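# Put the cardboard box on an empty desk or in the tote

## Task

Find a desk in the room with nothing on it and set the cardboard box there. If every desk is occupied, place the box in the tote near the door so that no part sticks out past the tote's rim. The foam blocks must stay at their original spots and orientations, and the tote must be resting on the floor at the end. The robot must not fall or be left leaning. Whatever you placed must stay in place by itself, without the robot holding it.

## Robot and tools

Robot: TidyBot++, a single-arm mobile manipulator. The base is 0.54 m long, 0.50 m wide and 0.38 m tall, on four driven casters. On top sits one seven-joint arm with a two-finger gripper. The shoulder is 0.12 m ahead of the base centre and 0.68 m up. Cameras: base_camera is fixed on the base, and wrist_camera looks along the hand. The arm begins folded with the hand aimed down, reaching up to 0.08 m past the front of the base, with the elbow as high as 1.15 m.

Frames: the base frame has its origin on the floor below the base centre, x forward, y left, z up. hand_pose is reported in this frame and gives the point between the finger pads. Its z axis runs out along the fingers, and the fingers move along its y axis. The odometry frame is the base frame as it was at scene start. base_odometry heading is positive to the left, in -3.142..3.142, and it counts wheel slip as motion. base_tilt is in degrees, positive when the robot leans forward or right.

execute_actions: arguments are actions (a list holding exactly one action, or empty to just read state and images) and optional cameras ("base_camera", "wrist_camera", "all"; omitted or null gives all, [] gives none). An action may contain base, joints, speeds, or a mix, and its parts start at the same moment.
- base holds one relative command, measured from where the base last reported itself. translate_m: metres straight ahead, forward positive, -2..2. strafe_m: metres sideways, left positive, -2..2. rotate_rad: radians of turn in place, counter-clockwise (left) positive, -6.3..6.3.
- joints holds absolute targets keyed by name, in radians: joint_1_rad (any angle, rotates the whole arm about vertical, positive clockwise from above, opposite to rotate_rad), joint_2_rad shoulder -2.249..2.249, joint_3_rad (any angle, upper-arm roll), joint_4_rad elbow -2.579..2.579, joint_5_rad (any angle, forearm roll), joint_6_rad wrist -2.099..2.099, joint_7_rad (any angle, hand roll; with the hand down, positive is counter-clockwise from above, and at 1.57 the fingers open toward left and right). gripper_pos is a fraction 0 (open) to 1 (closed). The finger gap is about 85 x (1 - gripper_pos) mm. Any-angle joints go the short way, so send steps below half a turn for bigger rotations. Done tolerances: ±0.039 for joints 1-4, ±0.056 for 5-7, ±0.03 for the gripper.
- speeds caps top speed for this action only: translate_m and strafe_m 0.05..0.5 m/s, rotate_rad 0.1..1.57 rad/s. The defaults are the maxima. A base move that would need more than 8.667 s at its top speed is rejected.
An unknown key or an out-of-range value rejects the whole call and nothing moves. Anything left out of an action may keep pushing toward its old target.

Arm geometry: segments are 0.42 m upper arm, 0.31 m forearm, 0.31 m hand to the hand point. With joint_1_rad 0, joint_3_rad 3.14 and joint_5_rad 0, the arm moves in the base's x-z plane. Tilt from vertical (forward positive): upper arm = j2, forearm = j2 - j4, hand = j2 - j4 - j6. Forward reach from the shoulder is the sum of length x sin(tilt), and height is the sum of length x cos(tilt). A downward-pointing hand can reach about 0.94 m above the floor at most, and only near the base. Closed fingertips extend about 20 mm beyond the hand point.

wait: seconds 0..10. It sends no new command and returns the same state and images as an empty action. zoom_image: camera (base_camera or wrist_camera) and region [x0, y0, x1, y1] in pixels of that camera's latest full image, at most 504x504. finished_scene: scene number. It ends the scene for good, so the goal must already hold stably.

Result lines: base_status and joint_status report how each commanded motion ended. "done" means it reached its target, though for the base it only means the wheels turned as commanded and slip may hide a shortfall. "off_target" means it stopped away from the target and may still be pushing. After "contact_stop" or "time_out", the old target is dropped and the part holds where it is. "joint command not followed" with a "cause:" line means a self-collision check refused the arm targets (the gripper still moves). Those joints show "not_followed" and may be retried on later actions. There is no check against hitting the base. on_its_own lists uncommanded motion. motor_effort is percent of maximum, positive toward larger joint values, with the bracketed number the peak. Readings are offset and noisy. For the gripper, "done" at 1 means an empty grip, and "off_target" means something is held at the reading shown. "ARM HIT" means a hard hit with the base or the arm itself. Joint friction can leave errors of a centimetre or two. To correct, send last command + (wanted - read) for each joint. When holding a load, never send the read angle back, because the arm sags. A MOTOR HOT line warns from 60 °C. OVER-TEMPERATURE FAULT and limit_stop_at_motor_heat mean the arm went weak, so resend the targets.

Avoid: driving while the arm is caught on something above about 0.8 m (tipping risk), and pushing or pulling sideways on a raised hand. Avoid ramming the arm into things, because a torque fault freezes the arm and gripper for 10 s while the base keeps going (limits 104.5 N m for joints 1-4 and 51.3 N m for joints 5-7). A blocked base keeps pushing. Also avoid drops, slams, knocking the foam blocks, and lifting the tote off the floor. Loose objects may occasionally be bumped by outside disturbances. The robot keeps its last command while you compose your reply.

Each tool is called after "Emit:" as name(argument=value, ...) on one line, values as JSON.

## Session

Emit:
execute_actions(actions=[{"joints":{"joint_6_rad":0.3,"joint_1_rad":-0.9}}])

Emit:
execute_actions(actions=[{"joints":{"joint_1_rad":1.0}}], cameras=["wrist_camera"])

Emit:
execute_actions(actions=[{"joints":{"joint_1_rad":2.7}}], cameras=["wrist_camera"])

Emit:
execute_actions(actions=[{"joints":{"joint_1_rad":4.2}}], cameras=["wrist_camera"])

Scene clock: 2.20 s.
base_odometry: x=+0.000 y=+0.000 heading=+0.000 (m, m, rad; odometry frame)
base_tilt: forward=+0.3 right=-0.4 (deg)
base_status: not commanded
joint_positions: joint_1_rad=-0.877 joint_2_rad=-0.367 joint_3_rad=+3.104 joint_4_rad=-2.498 joint_5_rad=+0.000 joint_6_rad=+0.273 joint_7_rad=+1.607 gripper_pos=+0.000
joint_status: all done
motor_effort: joint_1_rad=+0(1) joint_2_rad=-6(6) joint_3_rad=+1(1) joint_4_rad=+22(22) joint_5_rad=+0(1) joint_6_rad=+8(8) joint_7_rad=+0(0) (%)
hand_pose: x=+0.3695 y=+0.3291 z=+0.8188 quat_wxyz=(-0.249, +0.711, +0.370, +0.544) (m; base frame)
pictures: base_camera, wrist_camera
camera_calibration (this result's frames):
wrist_camera: T_world_to_cam=[[0.786998, -0.616416, 0.02579, -0.110914], [-0.173242, -0.260917, -0.949689, 0.980605], [0.592133, 0.742936, -0.312131, -0.0763418], [0, 0, 0, 1]] pos_world=[0.302376, 0.244205, 0.910302]
Images, in order (width x height): base_camera 644x364, wrist_camera 644x476.

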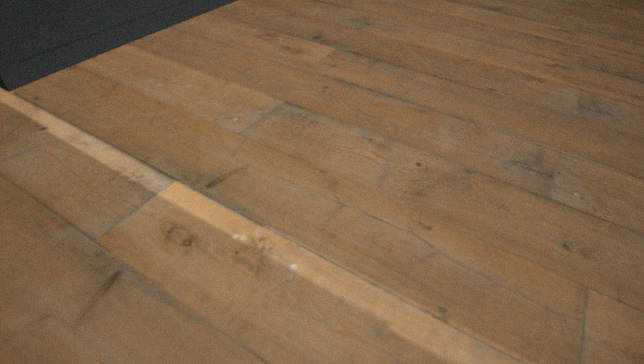

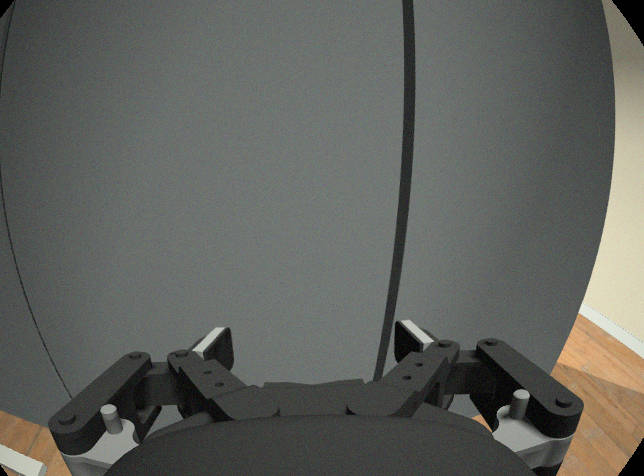

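Scene clock: 5.23 s.
base_odometry: x=+0.000 y=+0.000 heading=+0.000 (m, m, rad; odometry frame)
base_tilt: forward=+0.4 right=-0.4 (deg)
base_status: not commanded
joint_positions: joint_1_rad=+0.977 joint_2_rad=-0.367 joint_3_rad=+3.104 joint_4_rad=-2.498 joint_5_rad=+0.000 joint_6_rad=+0.273 joint_7_rad=+1.607 gripper_pos=+0.000
joint_status: all done
motor_effort: joint_1_rad=+0(1) joint_2_rad=-6(6) joint_3_rad=+1(1) joint_4_rad=+22(22) joint_5_rad=+0(0) joint_6_rad=+8(8) joint_7_rad=+0(0) (%)
hand_pose: x=+0.3650 y=-0.3324 z=+0.8188 quat_wxyz=(+0.286, +0.722, -0.347, +0.526) (m; base frame)
pictures: wrist_camera
camera_calibration (this result's frames):
wrist_camera: T_world_to_cam=[[-0.811676, -0.583538, 0.02579, 0.0793279], [-0.202155, 0.239216, -0.949689, 0.984046], [0.54801, -0.776053, -0.312131, -0.0710911], [0, 0, 0, 1]] pos_world=[0.302277, -0.244279, 0.910302]
Images, in order (width x height): wrist_camera 644x476.

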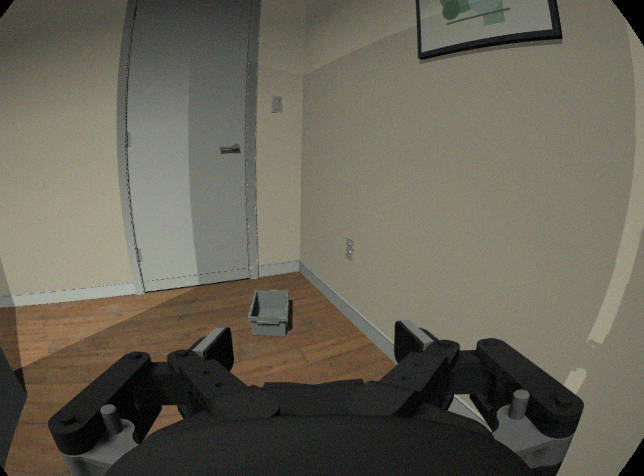

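Scene clock: 8.13 s.
base_odometry: x=+0.000 y=+0.000 heading=+0.000 (m, m, rad; odometry frame)
base_tilt: forward=+0.4 right=-0.4 (deg)
base_status: not commanded
joint_positions: joint_1_rad=+2.677 joint_2_rad=-0.367 joint_3_rad=+3.104 joint_4_rad=-2.498 joint_5_rad=+0.000 joint_6_rad=+0.273 joint_7_rad=+1.607 gripper_pos=+0.000
joint_status: all done
motor_effort: joint_1_rad=+0(1) joint_2_rad=-6(6) joint_3_rad=+1(1) joint_4_rad=+21(22) joint_5_rad=+0(1) joint_6_rad=+8(8) joint_7_rad=-1(0) (%)
hand_pose: x=-0.2423 y=-0.2011 z=+0.8188 quat_wxyz=(+0.583, +0.216, -0.772, +0.132) (m; base frame)
pictures: wrist_camera
camera_calibration (this result's frames):
wrist_camera: T_world_to_cam=[[-0.474088, 0.8801, 0.0257899, 0.0391549], [0.26327, 0.169646, -0.949689, 0.92866], [-0.840196, -0.443446, -0.312131, 0.0941054], [0, 0, 0, 1]] pos_world=[-0.146858, -0.150273, 0.910302]
Images, in order (width x height): wrist_camera 644x476.

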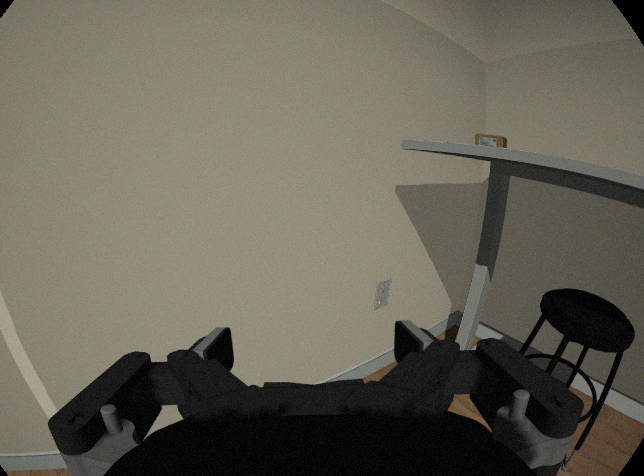

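Scene clock: 10.87 s.
base_odometry: x=+0.000 y=+0.000 heading=+0.000 (m, m, rad; odometry frame)
base_tilt: forward=+0.4 right=-0.4 (deg)
base_status: not commanded
joint_positions: joint_1_rad=+4.177 joint_2_rad=-0.367 joint_3_rad=+3.104 joint_4_rad=-2.498 joint_5_rad=+0.000 joint_6_rad=+0.273 joint_7_rad=+1.607 gripper_pos=+0.000
joint_status: all done
motor_effort: joint_1_rad=+0(0) joint_2_rad=-6(6) joint_3_rad=+1(1) joint_4_rad=+21(22) joint_5_rad=+0(1) joint_6_rad=+8(8) joint_7_rad=+0(0) (%)
hand_pose: x=-0.1072 y=+0.3462 z=+0.8188 quat_wxyz=(+0.517, -0.368, -0.712, -0.301) (m; base frame)
pictures: wrist_camera
camera_calibration (this result's frames):
wrist_camera: T_world_to_cam=[[0.844344, 0.535181, 0.0257901, -0.117739], [0.187852, -0.250604, -0.949689, 0.937635], [-0.501792, 0.806709, -0.312131, 0.0538355], [0, 0, 0, 1]] pos_world=[-0.0497102, 0.254557, 0.910302]
Images, in order (width x height): wrist_camera 644x476.

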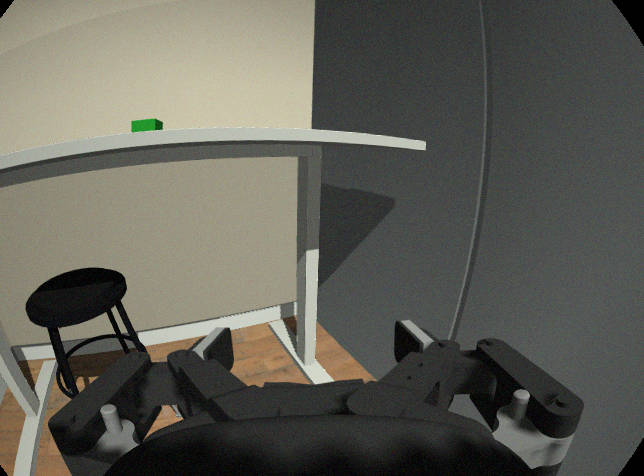

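Emit:
execute_actions(actions=[{"base":{"rotate_rad":2.62},"joints":{"joint_1_rad":0,"joint_2_rad":0.0,"joint_4_rad":-0.7,"joint_6_rad":-1.7,"joint_7_rad":-0.1}}], cameras=[])

Emit:
execute_actions(actions=[{"base":{"strafe_m":0.42}}])

Scene clock: 14.47 s.
base_odometry: x=+0.000 y=+0.000 heading=+2.620 (m, m, rad; odometry frame)
base_tilt: forward=+0.3 right=-0.4 (deg)
base_status: done
joint_positions: joint_1_rad=+6.261 joint_2_rad=-0.023 joint_3_rad=+3.104 joint_4_rad=-0.720 joint_5_rad=+0.000 joint_6_rad=-1.670 joint_7_rad=-0.072 gripper_pos=+0.000
joint_status: all done
motor_effort: joint_1_rad=+0(1) joint_2_rad=-14(17) joint_3_rad=+0(1) joint_4_rad=+17(24) joint_5_rad=+1(1) joint_6_rad=+6(9) joint_7_rad=+0(0) (%)
hand_pose: x=+0.5275 y=+0.0262 z=+1.1208 quat_wxyz=(+0.284, -0.651, +0.659, -0.249) (m; base frame)
pictures: none
No camera images: the call's "cameras" was empty. Leave "cameras" out to get every camera's image.

Scene clock: 16.67 s.
base_odometry: x=-0.209 y=-0.364 heading=+2.620 (m, m, rad; odometry frame)
base_tilt: forward=+0.4 right=-0.4 (deg)
base_status: done
joint_positions: joint_1_rad=+6.263 joint_2_rad=-0.022 joint_3_rad=+3.103 joint_4_rad=-0.720 joint_5_rad=+0.000 joint_6_rad=-1.670 joint_7_rad=-0.072 gripper_pos=+0.000
joint_status: not commanded
motor_effort: joint_1_rad=-1(3) joint_2_rad=-14(15) joint_3_rad=+0(2) joint_4_rad=+17(17) joint_5_rad=+1(1) joint_6_rad=+6(6) joint_7_rad=+0(1) (%)
hand_pose: x=+0.5281 y=+0.0258 z=+1.1202 quat_wxyz=(+0.283, -0.651, +0.659, -0.249) (m; base frame)
pictures: base_camera, wrist_camera
camera_calibration (this result's frames):
wrist_camera: T_world_to_cam=[[-0.723624, 0.0549797, -0.688001, 1.1496], [-0.00889547, 0.995997, 0.0889483, -0.0675899], [0.690137, 0.0704852, -0.720238, 0.571857], [0, 0, 0, 1]] pos_world=[0.43662, -0.0361931, 1.20881]
Images, in order (width x height): base_camera 644x364, wrist_camera 644x476.

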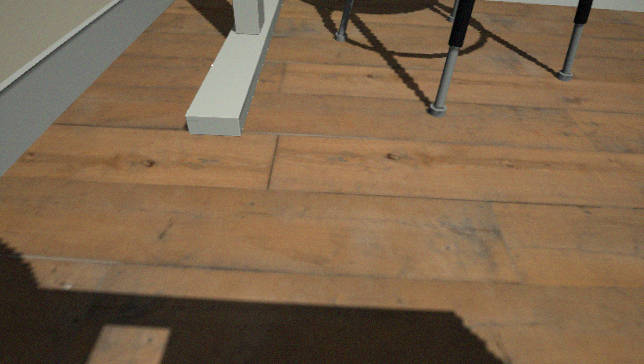

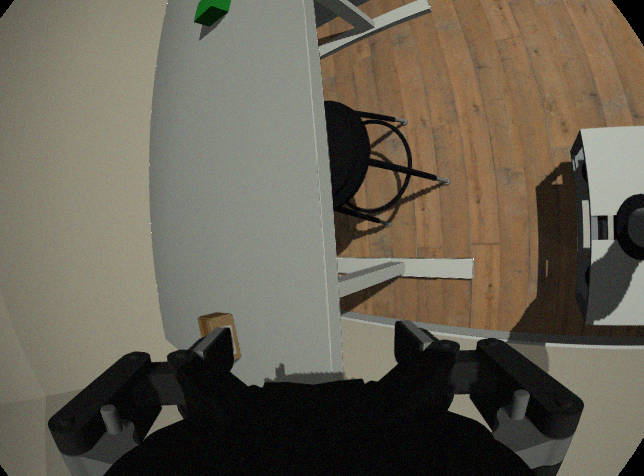

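Emit:
execute_actions(actions=[{"base":{"strafe_m":0.15}}], cameras=[])

Emit:
execute_actions(actions=[{"base":{"translate_m":0.37},"joints":{"joint_2_rad":0.1,"joint_4_rad":-0.62,"joint_6_rad":-2.0}}])

Scene clock: 18.27 s.
base_odometry: x=-0.284 y=-0.495 heading=+2.621 (m, m, rad; odometry frame)
base_tilt: forward=+0.4 right=-0.4 (deg)
base_status: done
joint_positions: joint_1_rad=+6.264 joint_2_rad=-0.021 joint_3_rad=+3.102 joint_4_rad=-0.720 joint_5_rad=+0.000 joint_6_rad=-1.670 joint_7_rad=-0.072 gripper_pos=+0.000
joint_status: not commanded
motor_effort: joint_1_rad=+0(2) joint_2_rad=-14(15) joint_3_rad=+0(2) joint_4_rad=+17(17) joint_5_rad=+0(1) joint_6_rad=+6(6) joint_7_rad=+0(0) (%)
hand_pose: x=+0.5282 y=+0.0256 z=+1.1202 quat_wxyz=(+0.283, -0.651, +0.659, -0.249) (m; base frame)
pictures: none
No camera images: the call's "cameras" was empty. Leave "cameras" out to get every camera's image.

Scene clock: 20.37 s.
base_odometry: x=-0.605 y=-0.311 heading=+2.621 (m, m, rad; odometry frame)
base_tilt: forward=+0.3 right=-0.4 (deg)
base_status: done
joint_positions: joint_1_rad=+6.264 joint_2_rad=+0.099 joint_3_rad=+3.102 joint_4_rad=-0.639 joint_5_rad=+0.000 joint_6_rad=-1.980 joint_7_rad=-0.072 gripper_pos=+0.000
joint_status: all done
motor_effort: joint_1_rad=+0(0) joint_2_rad=-18(21) joint_3_rad=+0(1) joint_4_rad=+16(16) joint_5_rad=+1(1) joint_6_rad=+3(5) joint_7_rad=+0(1) (%)
hand_pose: x=+0.4990 y=+0.0220 z=+1.0491 quat_wxyz=(+0.159, -0.686, +0.697, -0.137) (m; base frame)
pictures: base_camera, wrist_camera
camera_calibration (this result's frames):
wrist_camera: T_world_to_cam=[[-0.915574, 0.0465696, -0.399444, 0.873018], [0.0196811, 0.997271, 0.0711564, -0.0533227], [0.401667, 0.0572874, -0.913992, 0.888481], [0, 0, 0, 1]] pos_world=[0.443488, -0.0383778, 1.16458]
Images, in order (width x height): base_camera 644x364, wrist_camera 644x476.

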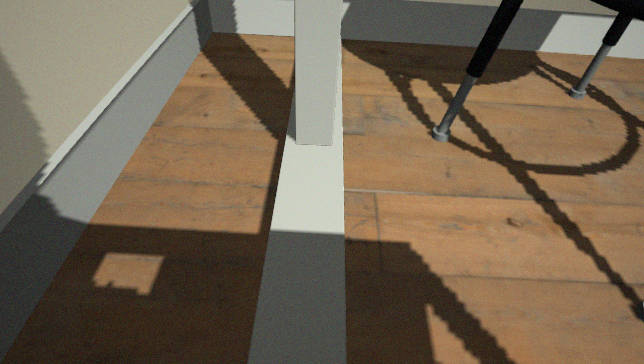

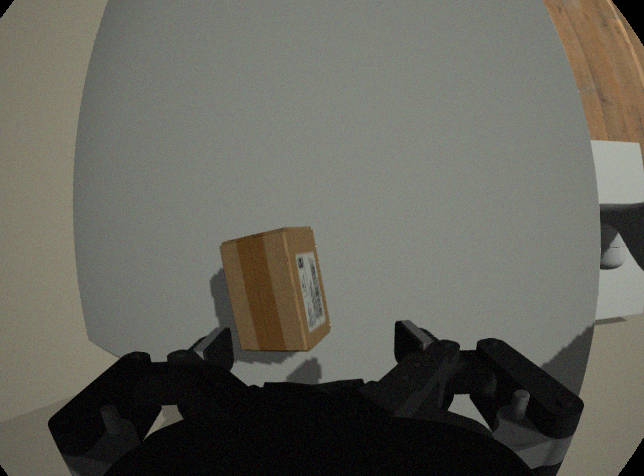

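Emit:
execute_actions(actions=[{"base":{"translate_m":0.04},"joints":{"joint_1_rad":0.03,"joint_2_rad":0.2,"joint_4_rad":-0.56,"joint_6_rad":-2.05,"joint_7_rad":0.04}}], cameras=["wrist_camera"])

Scene clock: 21.67 s.
base_odometry: x=-0.640 y=-0.291 heading=+2.622 (m, m, rad; odometry frame)
base_tilt: forward=+0.4 right=-0.4 (deg)
base_status: done
joint_positions: joint_1_rad=+6.288 joint_2_rad=+0.206 joint_3_rad=+3.102 joint_4_rad=-0.578 joint_5_rad=+0.000 joint_6_rad=-2.019 joint_7_rad=+0.015 gripper_pos=+0.000
joint_status: all done
motor_effort: joint_1_rad=+0(0) joint_2_rad=-22(28) joint_3_rad=+0(1) joint_4_rad=+15(17) joint_5_rad=+1(1) joint_6_rad=+2(5) joint_7_rad=+1(1) (%)
hand_pose: x=+0.5298 y=+0.0123 z=+1.0227 quat_wxyz=(+0.123, -0.713, +0.681, -0.115) (m; base frame)
pictures: wrist_camera
camera_calibration (this result's frames):
wrist_camera: T_world_to_cam=[[-0.946128, -0.0175526, -0.323317, 0.83024], [-0.0321112, 0.998694, 0.0397491, 0.0171782], [0.322197, 0.0479899, -0.945455, 0.92698], [0, 0, 0, 1]] pos_world=[0.487395, -0.0470685, 1.14417]
Images, in order (width x height): wrist_camera 644x476.

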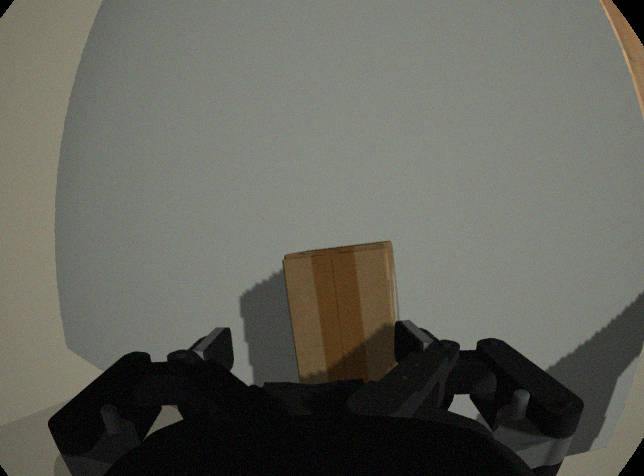

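Emit:
execute_actions(actions=[{"base":{"translate_m":-0.03},"joints":{"joint_7_rad":0.14}}], cameras=[])

Emit:
execute_actions(actions=[{"joints":{"joint_2_rad":0.27,"joint_4_rad":-0.67,"joint_6_rad":-2.04}}], cameras=["wrist_camera"])

Scene clock: 22.60 s.
base_odometry: x=-0.614 y=-0.306 heading=+2.622 (m, m, rad; odometry frame)
base_tilt: forward=+0.4 right=-0.4 (deg)
base_status: done
joint_positions: joint_1_rad=+6.288 joint_2_rad=+0.195 joint_3_rad=+3.102 joint_4_rad=-0.578 joint_5_rad=+0.000 joint_6_rad=-2.022 joint_7_rad=+0.122 gripper_pos=+0.000
joint_status: all done
motor_effort: joint_1_rad=+0(1) joint_2_rad=-22(28) joint_3_rad=-1(1) joint_4_rad=+16(16) joint_5_rad=+1(1) joint_6_rad=+2(3) joint_7_rad=+1(0) (%)
hand_pose: x=+0.5252 y=+0.0123 z=+1.0271 quat_wxyz=(+0.119, -0.748, +0.641, -0.125) (m; base frame)
pictures: none
No camera images: the call's "cameras" was empty. Leave "cameras" out to get every camera's image.

Scene clock: 24.60 s.
base_odometry: x=-0.614 y=-0.306 heading=+2.622 (m, m, rad; odometry frame)
base_tilt: forward=+0.4 right=-0.4 (deg)
base_status: not commanded
joint_positions: joint_1_rad=+6.289 joint_2_rad=+0.231 joint_3_rad=+3.102 joint_4_rad=-0.636 joint_5_rad=+0.000 joint_6_rad=-2.014 joint_7_rad=+0.122 gripper_pos=+0.000
joint_status: joint_2_rad off_target (ended at +0.231, target +0.270); the others done
motor_effort: joint_1_rad=+1(3) joint_2_rad=-14(23) joint_3_rad=+0(2) joint_4_rad=+8(17) joint_5_rad=+1(3) joint_6_rad=-2(12) joint_7_rad=+0(0) (%)
hand_pose: x=+0.5344 y=+0.0121 z=+0.9942 quat_wxyz=(+0.091, -0.753, +0.645, -0.093) (m; base frame)
pictures: wrist_camera
camera_calibration (this result's frames):
wrist_camera: T_world_to_cam=[[-0.960567, -0.12495, -0.248391, 0.759941], [-0.132255, 0.991132, 0.0128724, 0.099002], [0.24458, 0.0452158, -0.968574, 0.963041], [0, 0, 0, 1]] pos_world=[0.507527, -0.0467138, 1.12027]
Images, in order (width x height): wrist_camera 644x476.

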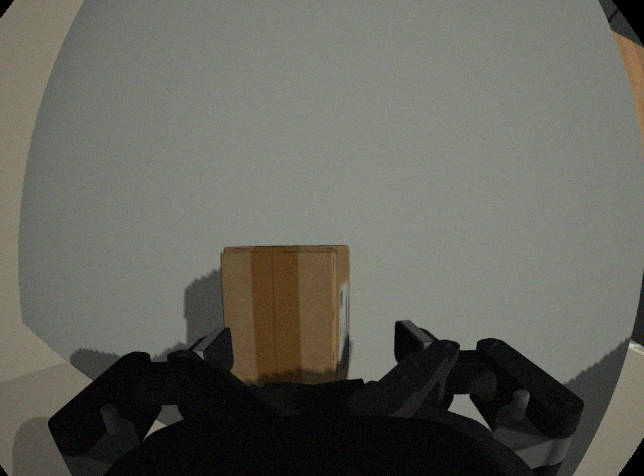

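Emit:
execute_actions(actions=[{"joints":{"joint_2_rad":0.19,"joint_4_rad":-0.6,"joint_6_rad":-2.04}}], cameras=[])

Emit:
execute_actions(actions=[{"base":{"translate_m":0.025}}], cameras=[])

Emit:
execute_actions(actions=[{"joints":{"joint_2_rad":0.28,"joint_4_rad":-0.68,"joint_6_rad":-2.05}}], cameras=["wrist_camera"])

Scene clock: 25.63 s.
base_odometry: x=-0.614 y=-0.306 heading=+2.622 (m, m, rad; odometry frame)
base_tilt: forward=+0.4 right=-0.4 (deg)
base_status: not commanded
joint_positions: joint_1_rad=+6.289 joint_2_rad=+0.207 joint_3_rad=+3.102 joint_4_rad=-0.622 joint_5_rad=+0.000 joint_6_rad=-2.014 joint_7_rad=+0.122 gripper_pos=+0.000
joint_status: all done
motor_effort: joint_1_rad=+0(0) joint_2_rad=-23(27) joint_3_rad=+0(1) joint_4_rad=+16(17) joint_5_rad=+1(1) joint_6_rad=+2(2) joint_7_rad=+0(0) (%)
hand_pose: x=+0.5282 y=+0.0121 z=+1.0086 quat_wxyz=(+0.103, -0.751, +0.644, -0.107) (m; base frame)
pictures: none
No camera images: the call's "cameras" was empty. Leave "cameras" out to get every camera's image.

Scene clock: 26.37 s.
base_odometry: x=-0.636 y=-0.293 heading=+2.622 (m, m, rad; odometry frame)
base_tilt: forward=+0.4 right=-0.4 (deg)
base_status: done
joint_positions: joint_1_rad=+6.289 joint_2_rad=+0.200 joint_3_rad=+3.102 joint_4_rad=-0.621 joint_5_rad=+0.000 joint_6_rad=-2.014 joint_7_rad=+0.122 gripper_pos=+0.000
joint_status: not commanded
motor_effort: joint_1_rad=+0(0) joint_2_rad=-22(27) joint_3_rad=+0(0) joint_4_rad=+16(17) joint_5_rad=+0(1) joint_6_rad=+2(3) joint_7_rad=+1(0) (%)
hand_pose: x=+0.5258 y=+0.0121 z=+1.0119 quat_wxyz=(+0.106, -0.750, +0.643, -0.110) (m; base frame)
pictures: none
No camera images: the call's "cameras" was empty. Leave "cameras" out to get every camera's image.

Scene clock: 27.37 s.
base_odometry: x=-0.636 y=-0.293 heading=+2.622 (m, m, rad; odometry frame)
base_tilt: forward=+0.4 right=-0.4 (deg)
base_status: not commanded
joint_positions: joint_1_rad=+6.289 joint_2_rad=+0.276 joint_3_rad=+3.102 joint_4_rad=-0.665 joint_5_rad=+0.000 joint_6_rad=-2.019 joint_7_rad=+0.122 gripper_pos=+0.000
joint_status: all done
motor_effort: joint_1_rad=+0(0) joint_2_rad=-27(29) joint_3_rad=+0(1) joint_4_rad=+17(17) joint_5_rad=+0(1) joint_6_rad=+1(3) joint_7_rad=+0(0) (%)
hand_pose: x=+0.5433 y=+0.0119 z=+0.9659 quat_wxyz=(+0.065, -0.756, +0.648, -0.063) (m; base frame)
pictures: wrist_camera
camera_calibration (this result's frames):
wrist_camera: T_world_to_cam=[[-0.977092, -0.125443, -0.171917, 0.696546], [-0.131189, 0.991104, 0.0224334, 0.0908628], [0.167574, 0.0444732, -0.984856, 0.990985], [0, 0, 0, 1]] pos_world=[0.526447, -0.0467497, 1.09369]
Images, in order (width x height): wrist_camera 644x476.

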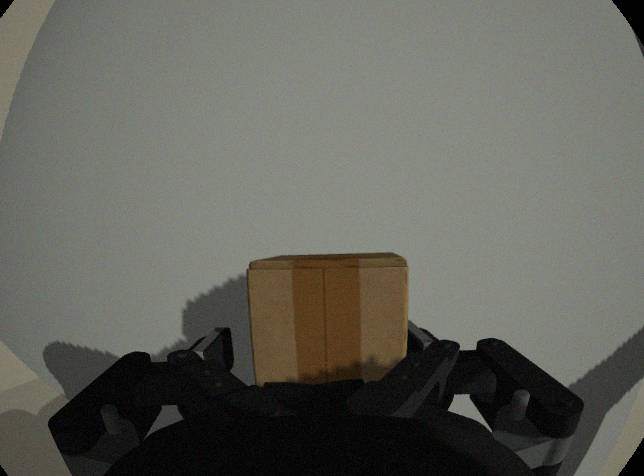

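Emit:
execute_actions(actions=[{"joints":{"gripper_pos":1,"joint_2_rad":0.3}}], cameras=["wrist_camera"])

Emit:
execute_actions(actions=[{"joints":{"joint_2_rad":0.05,"joint_4_rad":-0.6}}], cameras=[])

Emit:
execute_actions(actions=[{"base":{"translate_m":-0.45}}], cameras=[])

Emit:
execute_actions(actions=[{"base":{"rotate_rad":3.14},"joints":{"joint_2_rad":0.0,"joint_4_rad":-1.0}}])

Scene clock: 28.60 s.
base_odometry: x=-0.635 y=-0.293 heading=+2.622 (m, m, rad; odometry frame)
base_tilt: forward=+0.4 right=-0.3 (deg)
base_status: not commanded
joint_positions: joint_1_rad=+6.290 joint_2_rad=+0.266 joint_3_rad=+3.102 joint_4_rad=-0.658 joint_5_rad=+0.000 joint_6_rad=-2.030 joint_7_rad=+0.122 gripper_pos=+0.320
joint_status: gripper_pos off_target (ended at +0.320, target +1.000); the others done
motor_effort: joint_1_rad=+0(2) joint_2_rad=-21(25) joint_3_rad=+0(1) joint_4_rad=+13(16) joint_5_rad=+0(1) joint_6_rad=+1(4) joint_7_rad=+0(0) (%)
hand_pose: x=+0.5381 y=+0.0114 z=+0.9715 quat_wxyz=(+0.067, -0.755, +0.648, -0.066) (m; base frame)
pictures: wrist_camera
camera_calibration (this result's frames):
wrist_camera: T_world_to_cam=[[-0.976206, -0.124365, -0.177636, 0.697377], [-0.130191, 0.991256, 0.0214825, 0.0910011], [0.173411, 0.044098, -0.983862, 0.993292], [0, 0, 0, 1]] pos_world=[0.520384, -0.0472784, 1.09919]
Images, in order (width x height): wrist_camera 644x476.

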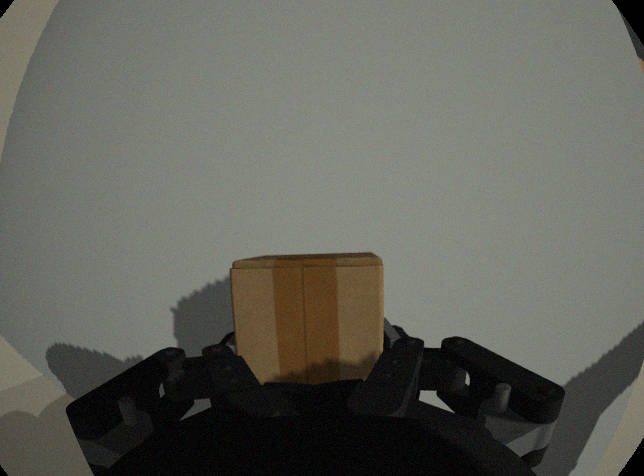

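Scene clock: 30.17 s.
base_odometry: x=-0.635 y=-0.293 heading=+2.622 (m, m, rad; odometry frame)
base_tilt: forward=+0.3 right=-0.3 (deg)
base_status: not commanded
joint_positions: joint_1_rad=+6.290 joint_2_rad=+0.046 joint_3_rad=+3.102 joint_4_rad=-0.615 joint_5_rad=+0.000 joint_6_rad=-2.030 joint_7_rad=+0.122 gripper_pos=+0.320
joint_status: all done
motor_effort: joint_1_rad=+0(0) joint_2_rad=-16(31) joint_3_rad=+0(0) joint_4_rad=+16(18) joint_5_rad=+1(1) joint_6_rad=+4(4) joint_7_rad=+0(0) (%)
hand_pose: x=+0.4663 y=+0.0119 z=+1.0701 quat_wxyz=(+0.151, -0.740, +0.634, -0.164) (m; base frame)
pictures: none
No camera images: the call's "cameras" was empty. Leave "cameras" out to get every camera's image.

Scene clock: 32.57 s.
base_odometry: x=-0.245 y=-0.517 heading=+2.621 (m, m, rad; odometry frame)
base_tilt: forward=+0.4 right=-0.4 (deg)
base_status: done
joint_positions: joint_1_rad=+6.291 joint_2_rad=+0.046 joint_3_rad=+3.102 joint_4_rad=-0.615 joint_5_rad=+0.000 joint_6_rad=-2.030 joint_7_rad=+0.122 gripper_pos=+0.320
joint_status: not commanded
motor_effort: joint_1_rad=+0(3) joint_2_rad=-15(20) joint_3_rad=+0(2) joint_4_rad=+15(16) joint_5_rad=-1(1) joint_6_rad=+4(5) joint_7_rad=+0(0) (%)
hand_pose: x=+0.4664 y=+0.0114 z=+1.0700 quat_wxyz=(+0.151, -0.740, +0.635, -0.164) (m; base frame)
pictures: none
No camera images: the call's "cameras" was empty. Leave "cameras" out to get every camera's image.

Scene clock: 38.77 s.
base_odometry: x=-0.240 y=-0.509 heading=+2.879 (m, m, rad; odometry frame)
base_tilt: forward=+0.4 right=-0.4 (deg)
base_status: rotate_rad time_out (by the wheels' count: +0.258 of +3.140)
joint_positions: joint_1_rad=+6.298 joint_2_rad=+0.022 joint_3_rad=+3.100 joint_4_rad=-0.984 joint_5_rad=-0.004 joint_6_rad=-2.030 joint_7_rad=+0.122 gripper_pos=+0.320
joint_status: all done
motor_effort: joint_1_rad=-1(8) joint_2_rad=-17(20) joint_3_rad=-1(7) joint_4_rad=+17(17) joint_5_rad=+0(4) joint_6_rad=+1(4) joint_7_rad=+0(0) (%)
hand_pose: x=+0.4259 y=+0.0107 z=+0.9612 quat_wxyz=(+0.037, -0.758, +0.651, -0.038) (m; base frame)
pictures: base_camera, wrist_camera
camera_calibration (this result's frames):
wrist_camera: T_world_to_cam=[[-0.987494, -0.124817, -0.0963112, 0.512616], [-0.127627, 0.991542, 0.0235694, 0.074212], [0.0925548, 0.0355666, -0.995072, 1.04796], [0, 0, 0, 1]] pos_world=[0.418682, -0.0468739, 1.09042]
Images, in order (width x height): base_camera 644x364, wrist_camera 644x476.

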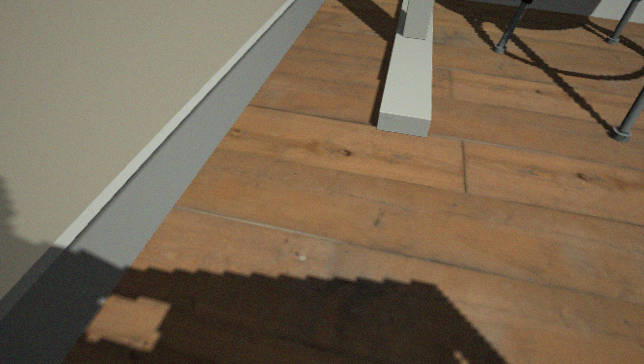

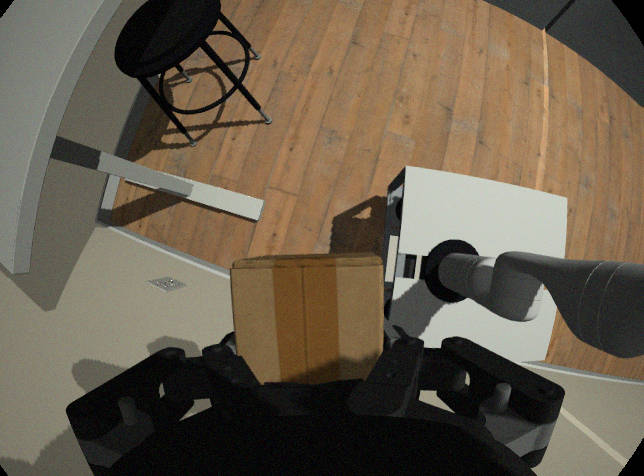

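Emit:
execute_actions(actions=[{"base":{"rotate_rad":-0.26}}], cameras=[])

Emit:
execute_actions(actions=[{"base":{"strafe_m":-0.4}}], cameras=[])

Emit:
execute_actions(actions=[{"base":{"translate_m":-1.3}}], cameras=[])

Emit:
execute_actions(actions=[{"base":{"rotate_rad":-1.57},"joints":{"joint_2_rad":-0.3,"joint_4_rad":-2.0,"joint_6_rad":-0.2}}])

Scene clock: 40.03 s.
base_odometry: x=-0.240 y=-0.509 heading=+2.619 (m, m, rad; odometry frame)
base_tilt: forward=+0.4 right=-0.3 (deg)
base_status: done
joint_positions: joint_1_rad=+6.300 joint_2_rad=+0.022 joint_3_rad=+3.102 joint_4_rad=-0.984 joint_5_rad=-0.004 joint_6_rad=-2.030 joint_7_rad=+0.122 gripper_pos=+0.320
joint_status: not commanded
motor_effort: joint_1_rad=+0(2) joint_2_rad=-16(17) joint_3_rad=+0(2) joint_4_rad=+17(17) joint_5_rad=+1(1) joint_6_rad=+1(1) joint_7_rad=+0(0) (%)
hand_pose: x=+0.4260 y=+0.0094 z=+0.9612 quat_wxyz=(+0.037, -0.756, +0.652, -0.038) (m; base frame)
pictures: none
No camera images: the call's "cameras" was empty. Leave "cameras" out to get every camera's image.

Scene clock: 42.20 s.
base_odometry: x=-0.040 y=-0.162 heading=+2.619 (m, m, rad; odometry frame)
base_tilt: forward=+0.4 right=-0.3 (deg)
base_status: done
joint_positions: joint_1_rad=+6.301 joint_2_rad=+0.022 joint_3_rad=+3.103 joint_4_rad=-0.984 joint_5_rad=-0.004 joint_6_rad=-2.030 joint_7_rad=+0.122 gripper_pos=+0.320
joint_status: not commanded
motor_effort: joint_1_rad=+0(2) joint_2_rad=-16(17) joint_3_rad=+0(2) joint_4_rad=+17(17) joint_5_rad=+0(2) joint_6_rad=+1(1) joint_7_rad=+0(0) (%)
hand_pose: x=+0.4260 y=+0.0085 z=+0.9612 quat_wxyz=(+0.037, -0.755, +0.653, -0.038) (m; base frame)
pictures: none
No camera images: the call's "cameras" was empty. Leave "cameras" out to get every camera's image.

Scene clock: 46.17 s.
base_odometry: x=+1.087 y=-0.811 heading=+2.619 (m, m, rad; odometry frame)
base_tilt: forward=+0.3 right=-0.4 (deg)
base_status: done
joint_positions: joint_1_rad=+6.301 joint_2_rad=+0.007 joint_3_rad=+3.103 joint_4_rad=-0.985 joint_5_rad=-0.004 joint_6_rad=-2.030 joint_7_rad=+0.122 gripper_pos=+0.320
joint_status: not commanded
motor_effort: joint_1_rad=+0(1) joint_2_rad=-15(23) joint_3_rad=+0(0) joint_4_rad=+17(18) joint_5_rad=+1(0) joint_6_rad=+1(1) joint_7_rad=+1(0) (%)
hand_pose: x=+0.4218 y=+0.0086 z=+0.9656 quat_wxyz=(+0.042, -0.755, +0.653, -0.043) (m; base frame)
pictures: none
No camera images: the call's "cameras" was empty. Leave "cameras" out to get every camera's image.

Scene clock: 48.63 s.
base_odometry: x=+1.087 y=-0.811 heading=+1.049 (m, m, rad; odometry frame)
base_tilt: forward=+0.3 right=-0.3 (deg)
base_status: done
joint_positions: joint_1_rad=+6.304 joint_2_rad=-0.276 joint_3_rad=+3.108 joint_4_rad=-1.986 joint_5_rad=-0.004 joint_6_rad=-0.234 joint_7_rad=+0.122 gripper_pos=+0.320
joint_status: all done
motor_effort: joint_1_rad=+0(2) joint_2_rad=-13(20) joint_3_rad=+0(2) joint_4_rad=+25(25) joint_5_rad=+0(1) joint_6_rad=+9(8) joint_7_rad=+0(0) (%)
hand_pose: x=+0.6053 y=+0.0095 z=+0.9295 quat_wxyz=(+0.374, -0.623, +0.543, -0.422) (m; base frame)
pictures: base_camera, wrist_camera
camera_calibration (this result's frames):
wrist_camera: T_world_to_cam=[[-0.370034, -0.104757, -0.923093, 1.08115], [-0.0733397, 0.993815, -0.0833832, 0.165517], [0.926119, 0.0368448, -0.375428, -0.0806164], [0, 0, 0, 1]] pos_world=[0.486863, -0.0482648, 0.981541]
Images, in order (width x height): base_camera 644x364, wrist_camera 644x476.

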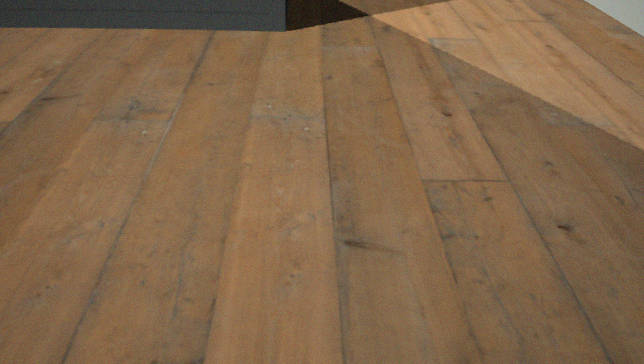

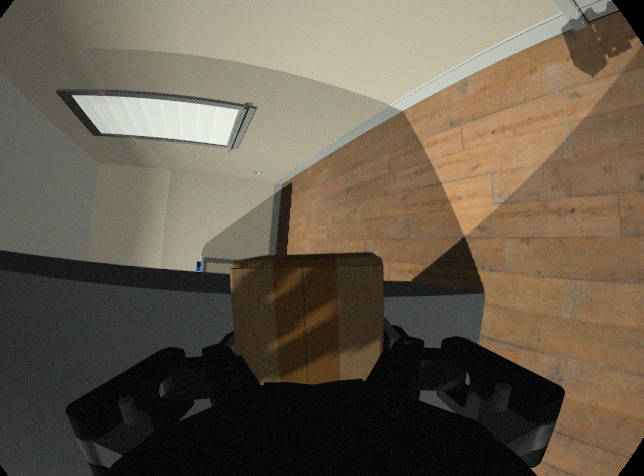

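Emit:
execute_actions(actions=[{"base":{"strafe_m":-0.55}}], cameras=[])

Emit:
execute_actions(actions=[{"base":{"translate_m":1.0}}], cameras=["base_camera"])

Emit:
execute_actions(actions=[{"base":{"translate_m":1.2},"joints":{"joint_7_rad":1.57,"joint_6_rad":-0.5,"joint_4_rad":-1.7}}])

Scene clock: 53.63 s.
base_odometry: x=+1.491 y=-1.048 heading=+1.003 (m, m, rad; odometry frame)
base_tilt: forward=+0.4 right=-0.3 (deg)
base_status: strafe_m time_out (by the wheels' count: -0.469 of -0.550)
joint_positions: joint_1_rad=+6.308 joint_2_rad=-0.288 joint_3_rad=+3.107 joint_4_rad=-1.994 joint_5_rad=-0.004 joint_6_rad=-0.224 joint_7_rad=+0.122 gripper_pos=+0.320
joint_status: not commanded
motor_effort: joint_1_rad=+0(19) joint_2_rad=-12(32) joint_3_rad=+1(15) joint_4_rad=+25(29) joint_5_rad=+1(3) joint_6_rad=+9(11) joint_7_rad=+0(0) (%)
hand_pose: x=+0.6020 y=+0.0079 z=+0.9329 quat_wxyz=(+0.377, -0.619, +0.541, -0.426) (m; base frame)
pictures: none
No camera images: the call's "cameras" was empty. Leave "cameras" out to get every camera's image.

not run: a stop came earlier in this reply.

not run: a stop came earlier in this reply.

Emit:
execute_actions(actions=[{"joints":{"joint_7_rad":1.57}}])

Scene clock: 55.37 s.
base_odometry: x=+1.491 y=-1.048 heading=+1.003 (m, m, rad; odometry frame)
base_tilt: forward=+0.3 right=-0.4 (deg)
base_status: not commanded
joint_positions: joint_1_rad=+6.308 joint_2_rad=-0.288 joint_3_rad=+3.107 joint_4_rad=-1.994 joint_5_rad=-0.004 joint_6_rad=-0.224 joint_7_rad=+1.560 gripper_pos=+0.320
joint_status: all done
motor_effort: joint_1_rad=+0(0) joint_2_rad=-12(12) joint_3_rad=+1(1) joint_4_rad=+25(25) joint_5_rad=-1(0) joint_6_rad=+9(9) joint_7_rad=+0(0) (%)
hand_pose: x=+0.6020 y=+0.0079 z=+0.9329 quat_wxyz=(+0.003, -0.822, +0.000, -0.569) (m; base frame)
pictures: base_camera, wrist_camera
camera_calibration (this result's frames):
wrist_camera: T_world_to_cam=[[-0.0141328, -0.999585, -0.0251054, 0.0380002], [-0.379539, 0.0285917, -0.924734, 1.14408], [0.925068, -0.00354061, -0.379786, -0.0712615], [0, 0, 0, 1]] pos_world=[0.500681, 0.00502106, 1.03186]
Images, in order (width x height): base_camera 644x364, wrist_camera 644x476.

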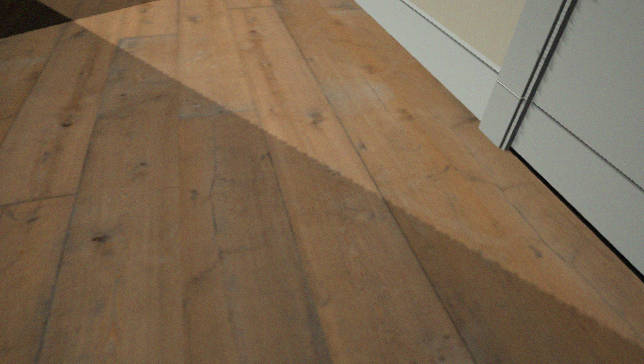

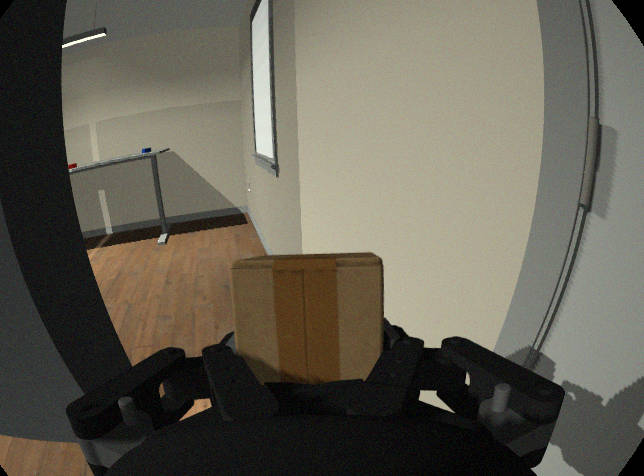

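Emit:
execute_actions(actions=[{"base":{"rotate_rad":0.27}}], cameras=[])

Emit:
execute_actions(actions=[{"base":{"strafe_m":0.08}}], cameras=[])

Emit:
execute_actions(actions=[{"base":{"translate_m":0.9}}])

Scene clock: 58.27 s.
base_odometry: x=+1.481 y=-1.044 heading=+1.100 (m, m, rad; odometry frame)
base_tilt: forward=+0.4 right=-0.4 (deg)
base_status: rotate_rad time_out (by the wheels' count: +0.097 of +0.270)
joint_positions: joint_1_rad=+6.308 joint_2_rad=-0.288 joint_3_rad=+3.105 joint_4_rad=-1.995 joint_5_rad=-0.004 joint_6_rad=-0.224 joint_7_rad=+1.560 gripper_pos=+0.320
joint_status: not commanded
motor_effort: joint_1_rad=+0(7) joint_2_rad=-11(15) joint_3_rad=+1(8) joint_4_rad=+25(27) joint_5_rad=+1(0) joint_6_rad=+9(10) joint_7_rad=+0(0) (%)
hand_pose: x=+0.6019 y=+0.0093 z=+0.9331 quat_wxyz=(+0.003, -0.822, -0.002, -0.569) (m; base frame)
pictures: none
No camera images: the call's "cameras" was empty. Leave "cameras" out to get every camera's image.

not run: a stop came earlier in this reply.

not run: a stop came earlier in this reply.

Rear is against the tote/wall. Move off.

Emit:
execute_actions(actions=[{"base":{"strafe_m":0.2}}], cameras=[])

Emit:
execute_actions(actions=[{"base":{"rotate_rad":0.15},"joints":{"joint_1_rad":2.2}}])

Scene clock: 59.97 s.
base_odometry: x=+1.303 y=-0.953 heading=+1.101 (m, m, rad; odometry frame)
base_tilt: forward=+0.4 right=-0.4 (deg)
base_status: done
joint_positions: joint_1_rad=+6.308 joint_2_rad=-0.288 joint_3_rad=+3.102 joint_4_rad=-1.995 joint_5_rad=-0.004 joint_6_rad=-0.224 joint_7_rad=+1.560 gripper_pos=+0.320
joint_status: not commanded
motor_effort: joint_1_rad=+0(3) joint_2_rad=-12(13) joint_3_rad=+0(3) joint_4_rad=+25(26) joint_5_rad=+1(2) joint_6_rad=+8(9) joint_7_rad=+0(0) (%)
hand_pose: x=+0.6018 y=+0.0109 z=+0.9330 quat_wxyz=(+0.004, -0.822, -0.003, -0.569) (m; base frame)
pictures: none
No camera images: the call's "cameras" was empty. Leave "cameras" out to get every camera's image.

Scene clock: 63.20 s.
base_odometry: x=+1.303 y=-0.953 heading=+1.251 (m, m, rad; odometry frame)
base_tilt: forward=+0.3 right=-0.4 (deg)
base_status: done
joint_positions: joint_1_rad=+8.461 joint_2_rad=-0.288 joint_3_rad=+3.097 joint_4_rad=-1.995 joint_5_rad=-0.004 joint_6_rad=-0.224 joint_7_rad=+1.560 gripper_pos=+0.320
joint_status: all done
motor_effort: joint_1_rad=+0(2) joint_2_rad=-12(13) joint_3_rad=+0(4) joint_4_rad=+25(25) joint_5_rad=+1(0) joint_6_rad=+9(9) joint_7_rad=+0(0) (%)
hand_pose: x=-0.1354 y=-0.4105 z=+0.9330 quat_wxyz=(-0.499, -0.395, +0.721, -0.274) (m; base frame)
pictures: base_camera, wrist_camera
camera_calibration (this result's frames):
wrist_camera: T_world_to_cam=[[-0.832533, 0.553524, -0.0223356, 0.133502], [0.227394, 0.304692, -0.924908, 1.07189], [-0.505154, -0.775096, -0.379534, 0.0988693], [0, 0, 0, 1]] pos_world=[-0.0826512, -0.323858, 1.0319]
Images, in order (width x height): base_camera 644x364, wrist_camera 644x476.

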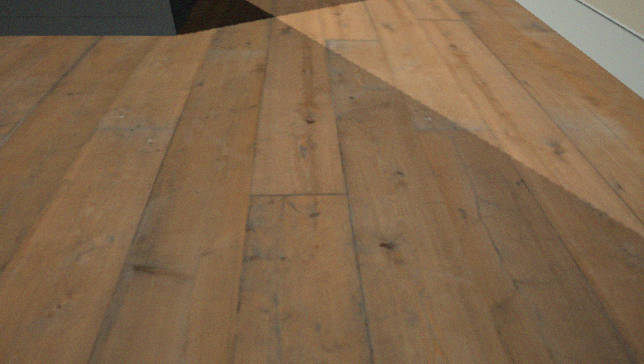

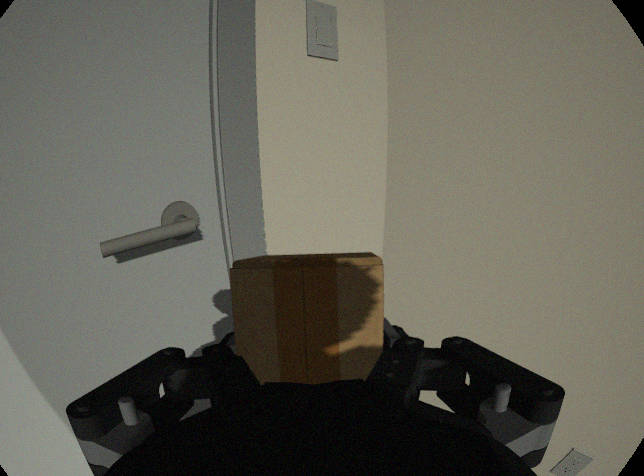

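Emit:
execute_actions(actions=[{"base":{"strafe_m":-0.06},"joints":{"joint_1_rad":-0.3}}], cameras=[])

Emit:
execute_actions(actions=[{"base":{"translate_m":2.0}}], cameras=[])

Emit:
execute_actions(actions=[{"base":{"translate_m":0.35},"joints":{"joint_1_rad":-0.9,"joint_4_rad":-1.4,"joint_6_rad":-0.7}}])

Scene clock: 66.77 s.
base_odometry: x=+1.360 y=-0.972 heading=+1.252 (m, m, rad; odometry frame)
base_tilt: forward=+0.4 right=-0.4 (deg)
base_status: done
joint_positions: joint_1_rad=+6.005 joint_2_rad=-0.289 joint_3_rad=+3.099 joint_4_rad=-1.995 joint_5_rad=-0.004 joint_6_rad=-0.224 joint_7_rad=+1.560 gripper_pos=+0.320
joint_status: all done
motor_effort: joint_1_rad=+0(0) joint_2_rad=-12(15) joint_3_rad=+0(1) joint_4_rad=+25(26) joint_5_rad=+0(1) joint_6_rad=+9(9) joint_7_rad=+0(0) (%)
hand_pose: x=+0.5759 y=+0.1557 z=+0.9334 quat_wxyz=(+0.090, -0.812, -0.128, -0.563) (m; base frame)
pictures: none
No camera images: the call's "cameras" was empty. Leave "cameras" out to get every camera's image.

Scene clock: 72.13 s.
base_odometry: x=+1.987 y=+0.927 heading=+1.252 (m, m, rad; odometry frame)
base_tilt: forward=+0.3 right=-0.4 (deg)
base_status: done
joint_positions: joint_1_rad=+6.005 joint_2_rad=-0.290 joint_3_rad=+3.099 joint_4_rad=-1.995 joint_5_rad=-0.004 joint_6_rad=-0.224 joint_7_rad=+1.560 gripper_pos=+0.320
joint_status: not commanded
motor_effort: joint_1_rad=+1(2) joint_2_rad=-12(15) joint_3_rad=+1(2) joint_4_rad=+25(26) joint_5_rad=+0(0) joint_6_rad=+9(9) joint_7_rad=+0(0) (%)
hand_pose: x=+0.5756 y=+0.1557 z=+0.9340 quat_wxyz=(+0.090, -0.811, -0.128, -0.563) (m; base frame)
pictures: none
No camera images: the call's "cameras" was empty. Leave "cameras" out to get every camera's image.

Scene clock: 74.17 s.
base_odometry: x=+2.097 y=+1.260 heading=+1.252 (m, m, rad; odometry frame)
base_tilt: forward=+0.4 right=-0.4 (deg)
base_status: done
joint_positions: joint_1_rad=+5.407 joint_2_rad=-0.292 joint_3_rad=+3.099 joint_4_rad=-1.425 joint_5_rad=-0.004 joint_6_rad=-0.674 joint_7_rad=+1.560 gripper_pos=+0.320
joint_status: all done
motor_effort: joint_1_rad=+0(1) joint_2_rad=-11(15) joint_3_rad=+1(2) joint_4_rad=+24(27) joint_5_rad=+1(1) joint_6_rad=+9(9) joint_7_rad=-1(0) (%)
hand_pose: x=+0.3964 y=+0.3745 z=+1.1447 quat_wxyz=(+0.274, -0.705, -0.347, -0.555) (m; base frame)
pictures: base_camera, wrist_camera
camera_calibration (this result's frames):
wrist_camera: T_world_to_cam=[[0.783452, -0.620959, -0.0247726, -0.0515458], [-0.182477, -0.191756, -0.96433, 1.30115], [0.594059, 0.760026, -0.263542, -0.0871122], [0, 0, 0, 1]] pos_world=[0.329562, 0.283703, 1.2305]
Images, in order (width x height): base_camera 644x364, wrist_camera 644x476.

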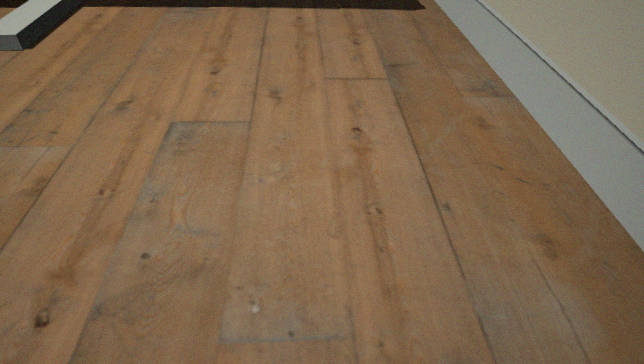

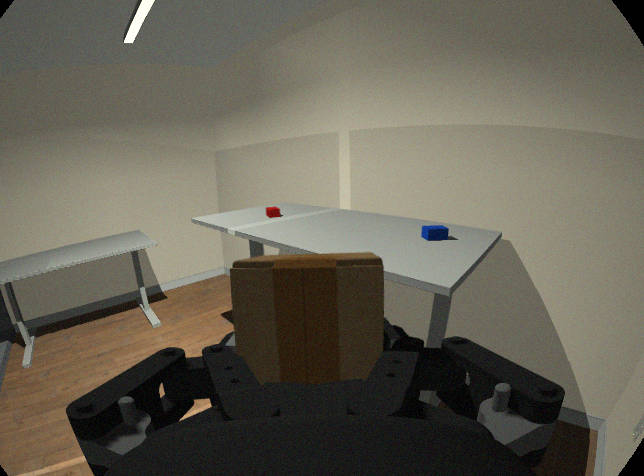

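Emit:
execute_actions(actions=[{"base":{"rotate_rad":1.57},"joints":{"joint_1_rad":0,"joint_2_rad":0.0,"joint_4_rad":-1.0,"joint_6_rad":-2.0,"joint_7_rad":0.0}}], cameras=[])

Emit:
execute_actions(actions=[{"base":{"translate_m":1.6}}])

Scene clock: 76.73 s.
base_odometry: x=+2.097 y=+1.260 heading=+2.821 (m, m, rad; odometry frame)
base_tilt: forward=+0.4 right=-0.3 (deg)
base_status: done
joint_positions: joint_1_rad=+6.257 joint_2_rad=-0.020 joint_3_rad=+3.100 joint_4_rad=-1.026 joint_5_rad=-0.004 joint_6_rad=-1.973 joint_7_rad=+0.026 gripper_pos=+0.320
joint_status: all done
motor_effort: joint_1_rad=+0(1) joint_2_rad=-15(17) joint_3_rad=+0(2) joint_4_rad=+18(24) joint_5_rad=+0(2) joint_6_rad=+1(10) joint_7_rad=+0(0) (%)
hand_pose: x=+0.4253 y=+0.0237 z=+0.9635 quat_wxyz=(+0.059, -0.738, +0.670, -0.055) (m; base frame)
pictures: none
No camera images: the call's "cameras" was empty. Leave "cameras" out to get every camera's image.

Scene clock: 81.30 s.
base_odometry: x=+0.578 y=+1.762 heading=+2.822 (m, m, rad; odometry frame)
base_tilt: forward=+0.3 right=-0.4 (deg)
base_status: done
joint_positions: joint_1_rad=+6.257 joint_2_rad=-0.002 joint_3_rad=+3.100 joint_4_rad=-1.023 joint_5_rad=-0.004 joint_6_rad=-1.974 joint_7_rad=+0.026 gripper_pos=+0.320
joint_status: not commanded
motor_effort: joint_1_rad=+0(0) joint_2_rad=-16(19) joint_3_rad=+0(0) joint_4_rad=+18(18) joint_5_rad=+0(0) joint_6_rad=+1(2) joint_7_rad=+0(1) (%)
hand_pose: x=+0.4302 y=+0.0237 z=+0.9587 quat_wxyz=(+0.054, -0.738, +0.671, -0.049) (m; base frame)
pictures: base_camera, wrist_camera
camera_calibration (this result's frames):
wrist_camera: T_world_to_cam=[[-0.98834, -0.0683509, -0.136061, 0.555407], [-0.0734382, 0.996763, 0.032723, 0.0297104], [0.133384, 0.0423335, -0.99016, 1.02216], [0, 0, 0, 1]] pos_world=[0.414774, -0.0349232, 1.0867]
Images, in order (width x height): base_camera 644x364, wrist_camera 644x476.

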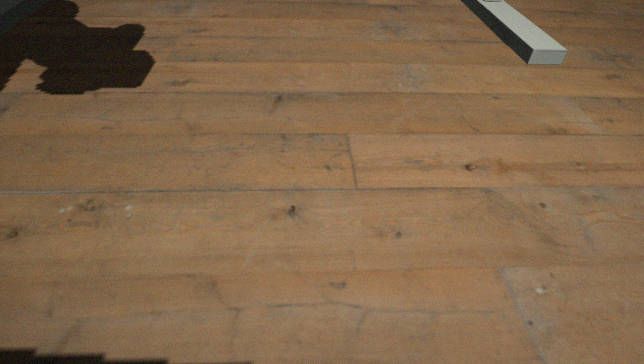

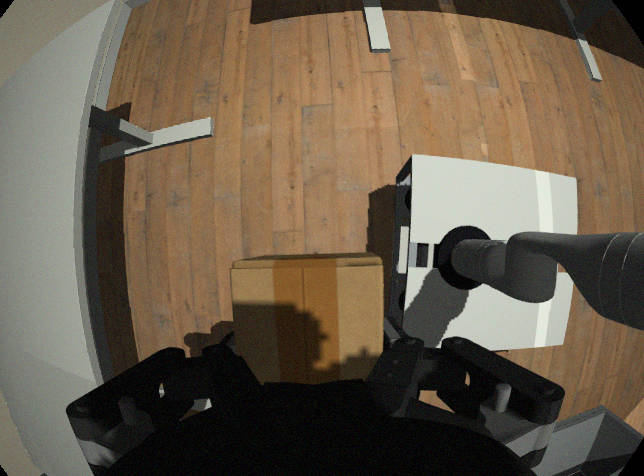

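Emit:
execute_actions(actions=[{"base":{"translate_m":0.58},"joints":{"joint_2_rad":0.2,"joint_4_rad":-0.91,"joint_6_rad":-2.03}}])

Scene clock: 83.87 s.
base_odometry: x=+0.027 y=+1.944 heading=+2.823 (m, m, rad; odometry frame)
base_tilt: forward=+0.4 right=-0.4 (deg)
base_status: done
joint_positions: joint_1_rad=+6.257 joint_2_rad=+0.199 joint_3_rad=+3.100 joint_4_rad=-0.934 joint_5_rad=-0.004 joint_6_rad=-2.000 joint_7_rad=+0.026 gripper_pos=+0.320
joint_status: all done
motor_effort: joint_1_rad=+0(0) joint_2_rad=-24(27) joint_3_rad=+0(1) joint_4_rad=+18(19) joint_5_rad=+0(0) joint_6_rad=-1(3) joint_7_rad=-1(0) (%)
hand_pose: x=+0.4881 y=+0.0253 z=+0.9162 quat_wxyz=(+0.007, -0.740, +0.673, +0.002) (m; base frame)
pictures: base_camera, wrist_camera
camera_calibration (this result's frames):
wrist_camera: T_world_to_cam=[[-0.997668, -0.0682321, 0.00146214, 0.485504], [-0.0681129, 0.996815, 0.0414851, 0.0230826], [-0.0042881, 0.0412888, -0.999138, 1.0478], [0, 0, 0, 1]] pos_world=[0.490438, -0.0331445, 1.04523]
Images, in order (width x height): base_camera 644x364, wrist_camera 644x476.

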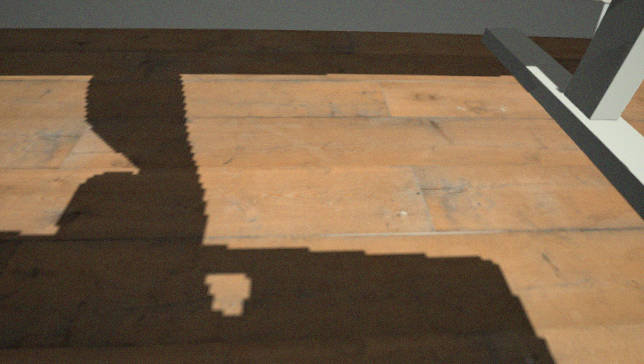

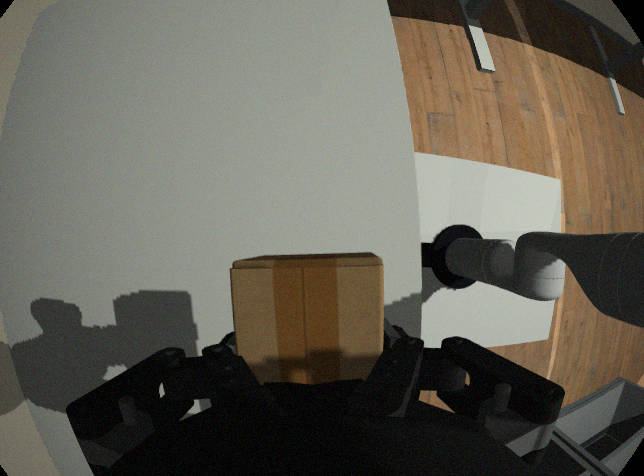

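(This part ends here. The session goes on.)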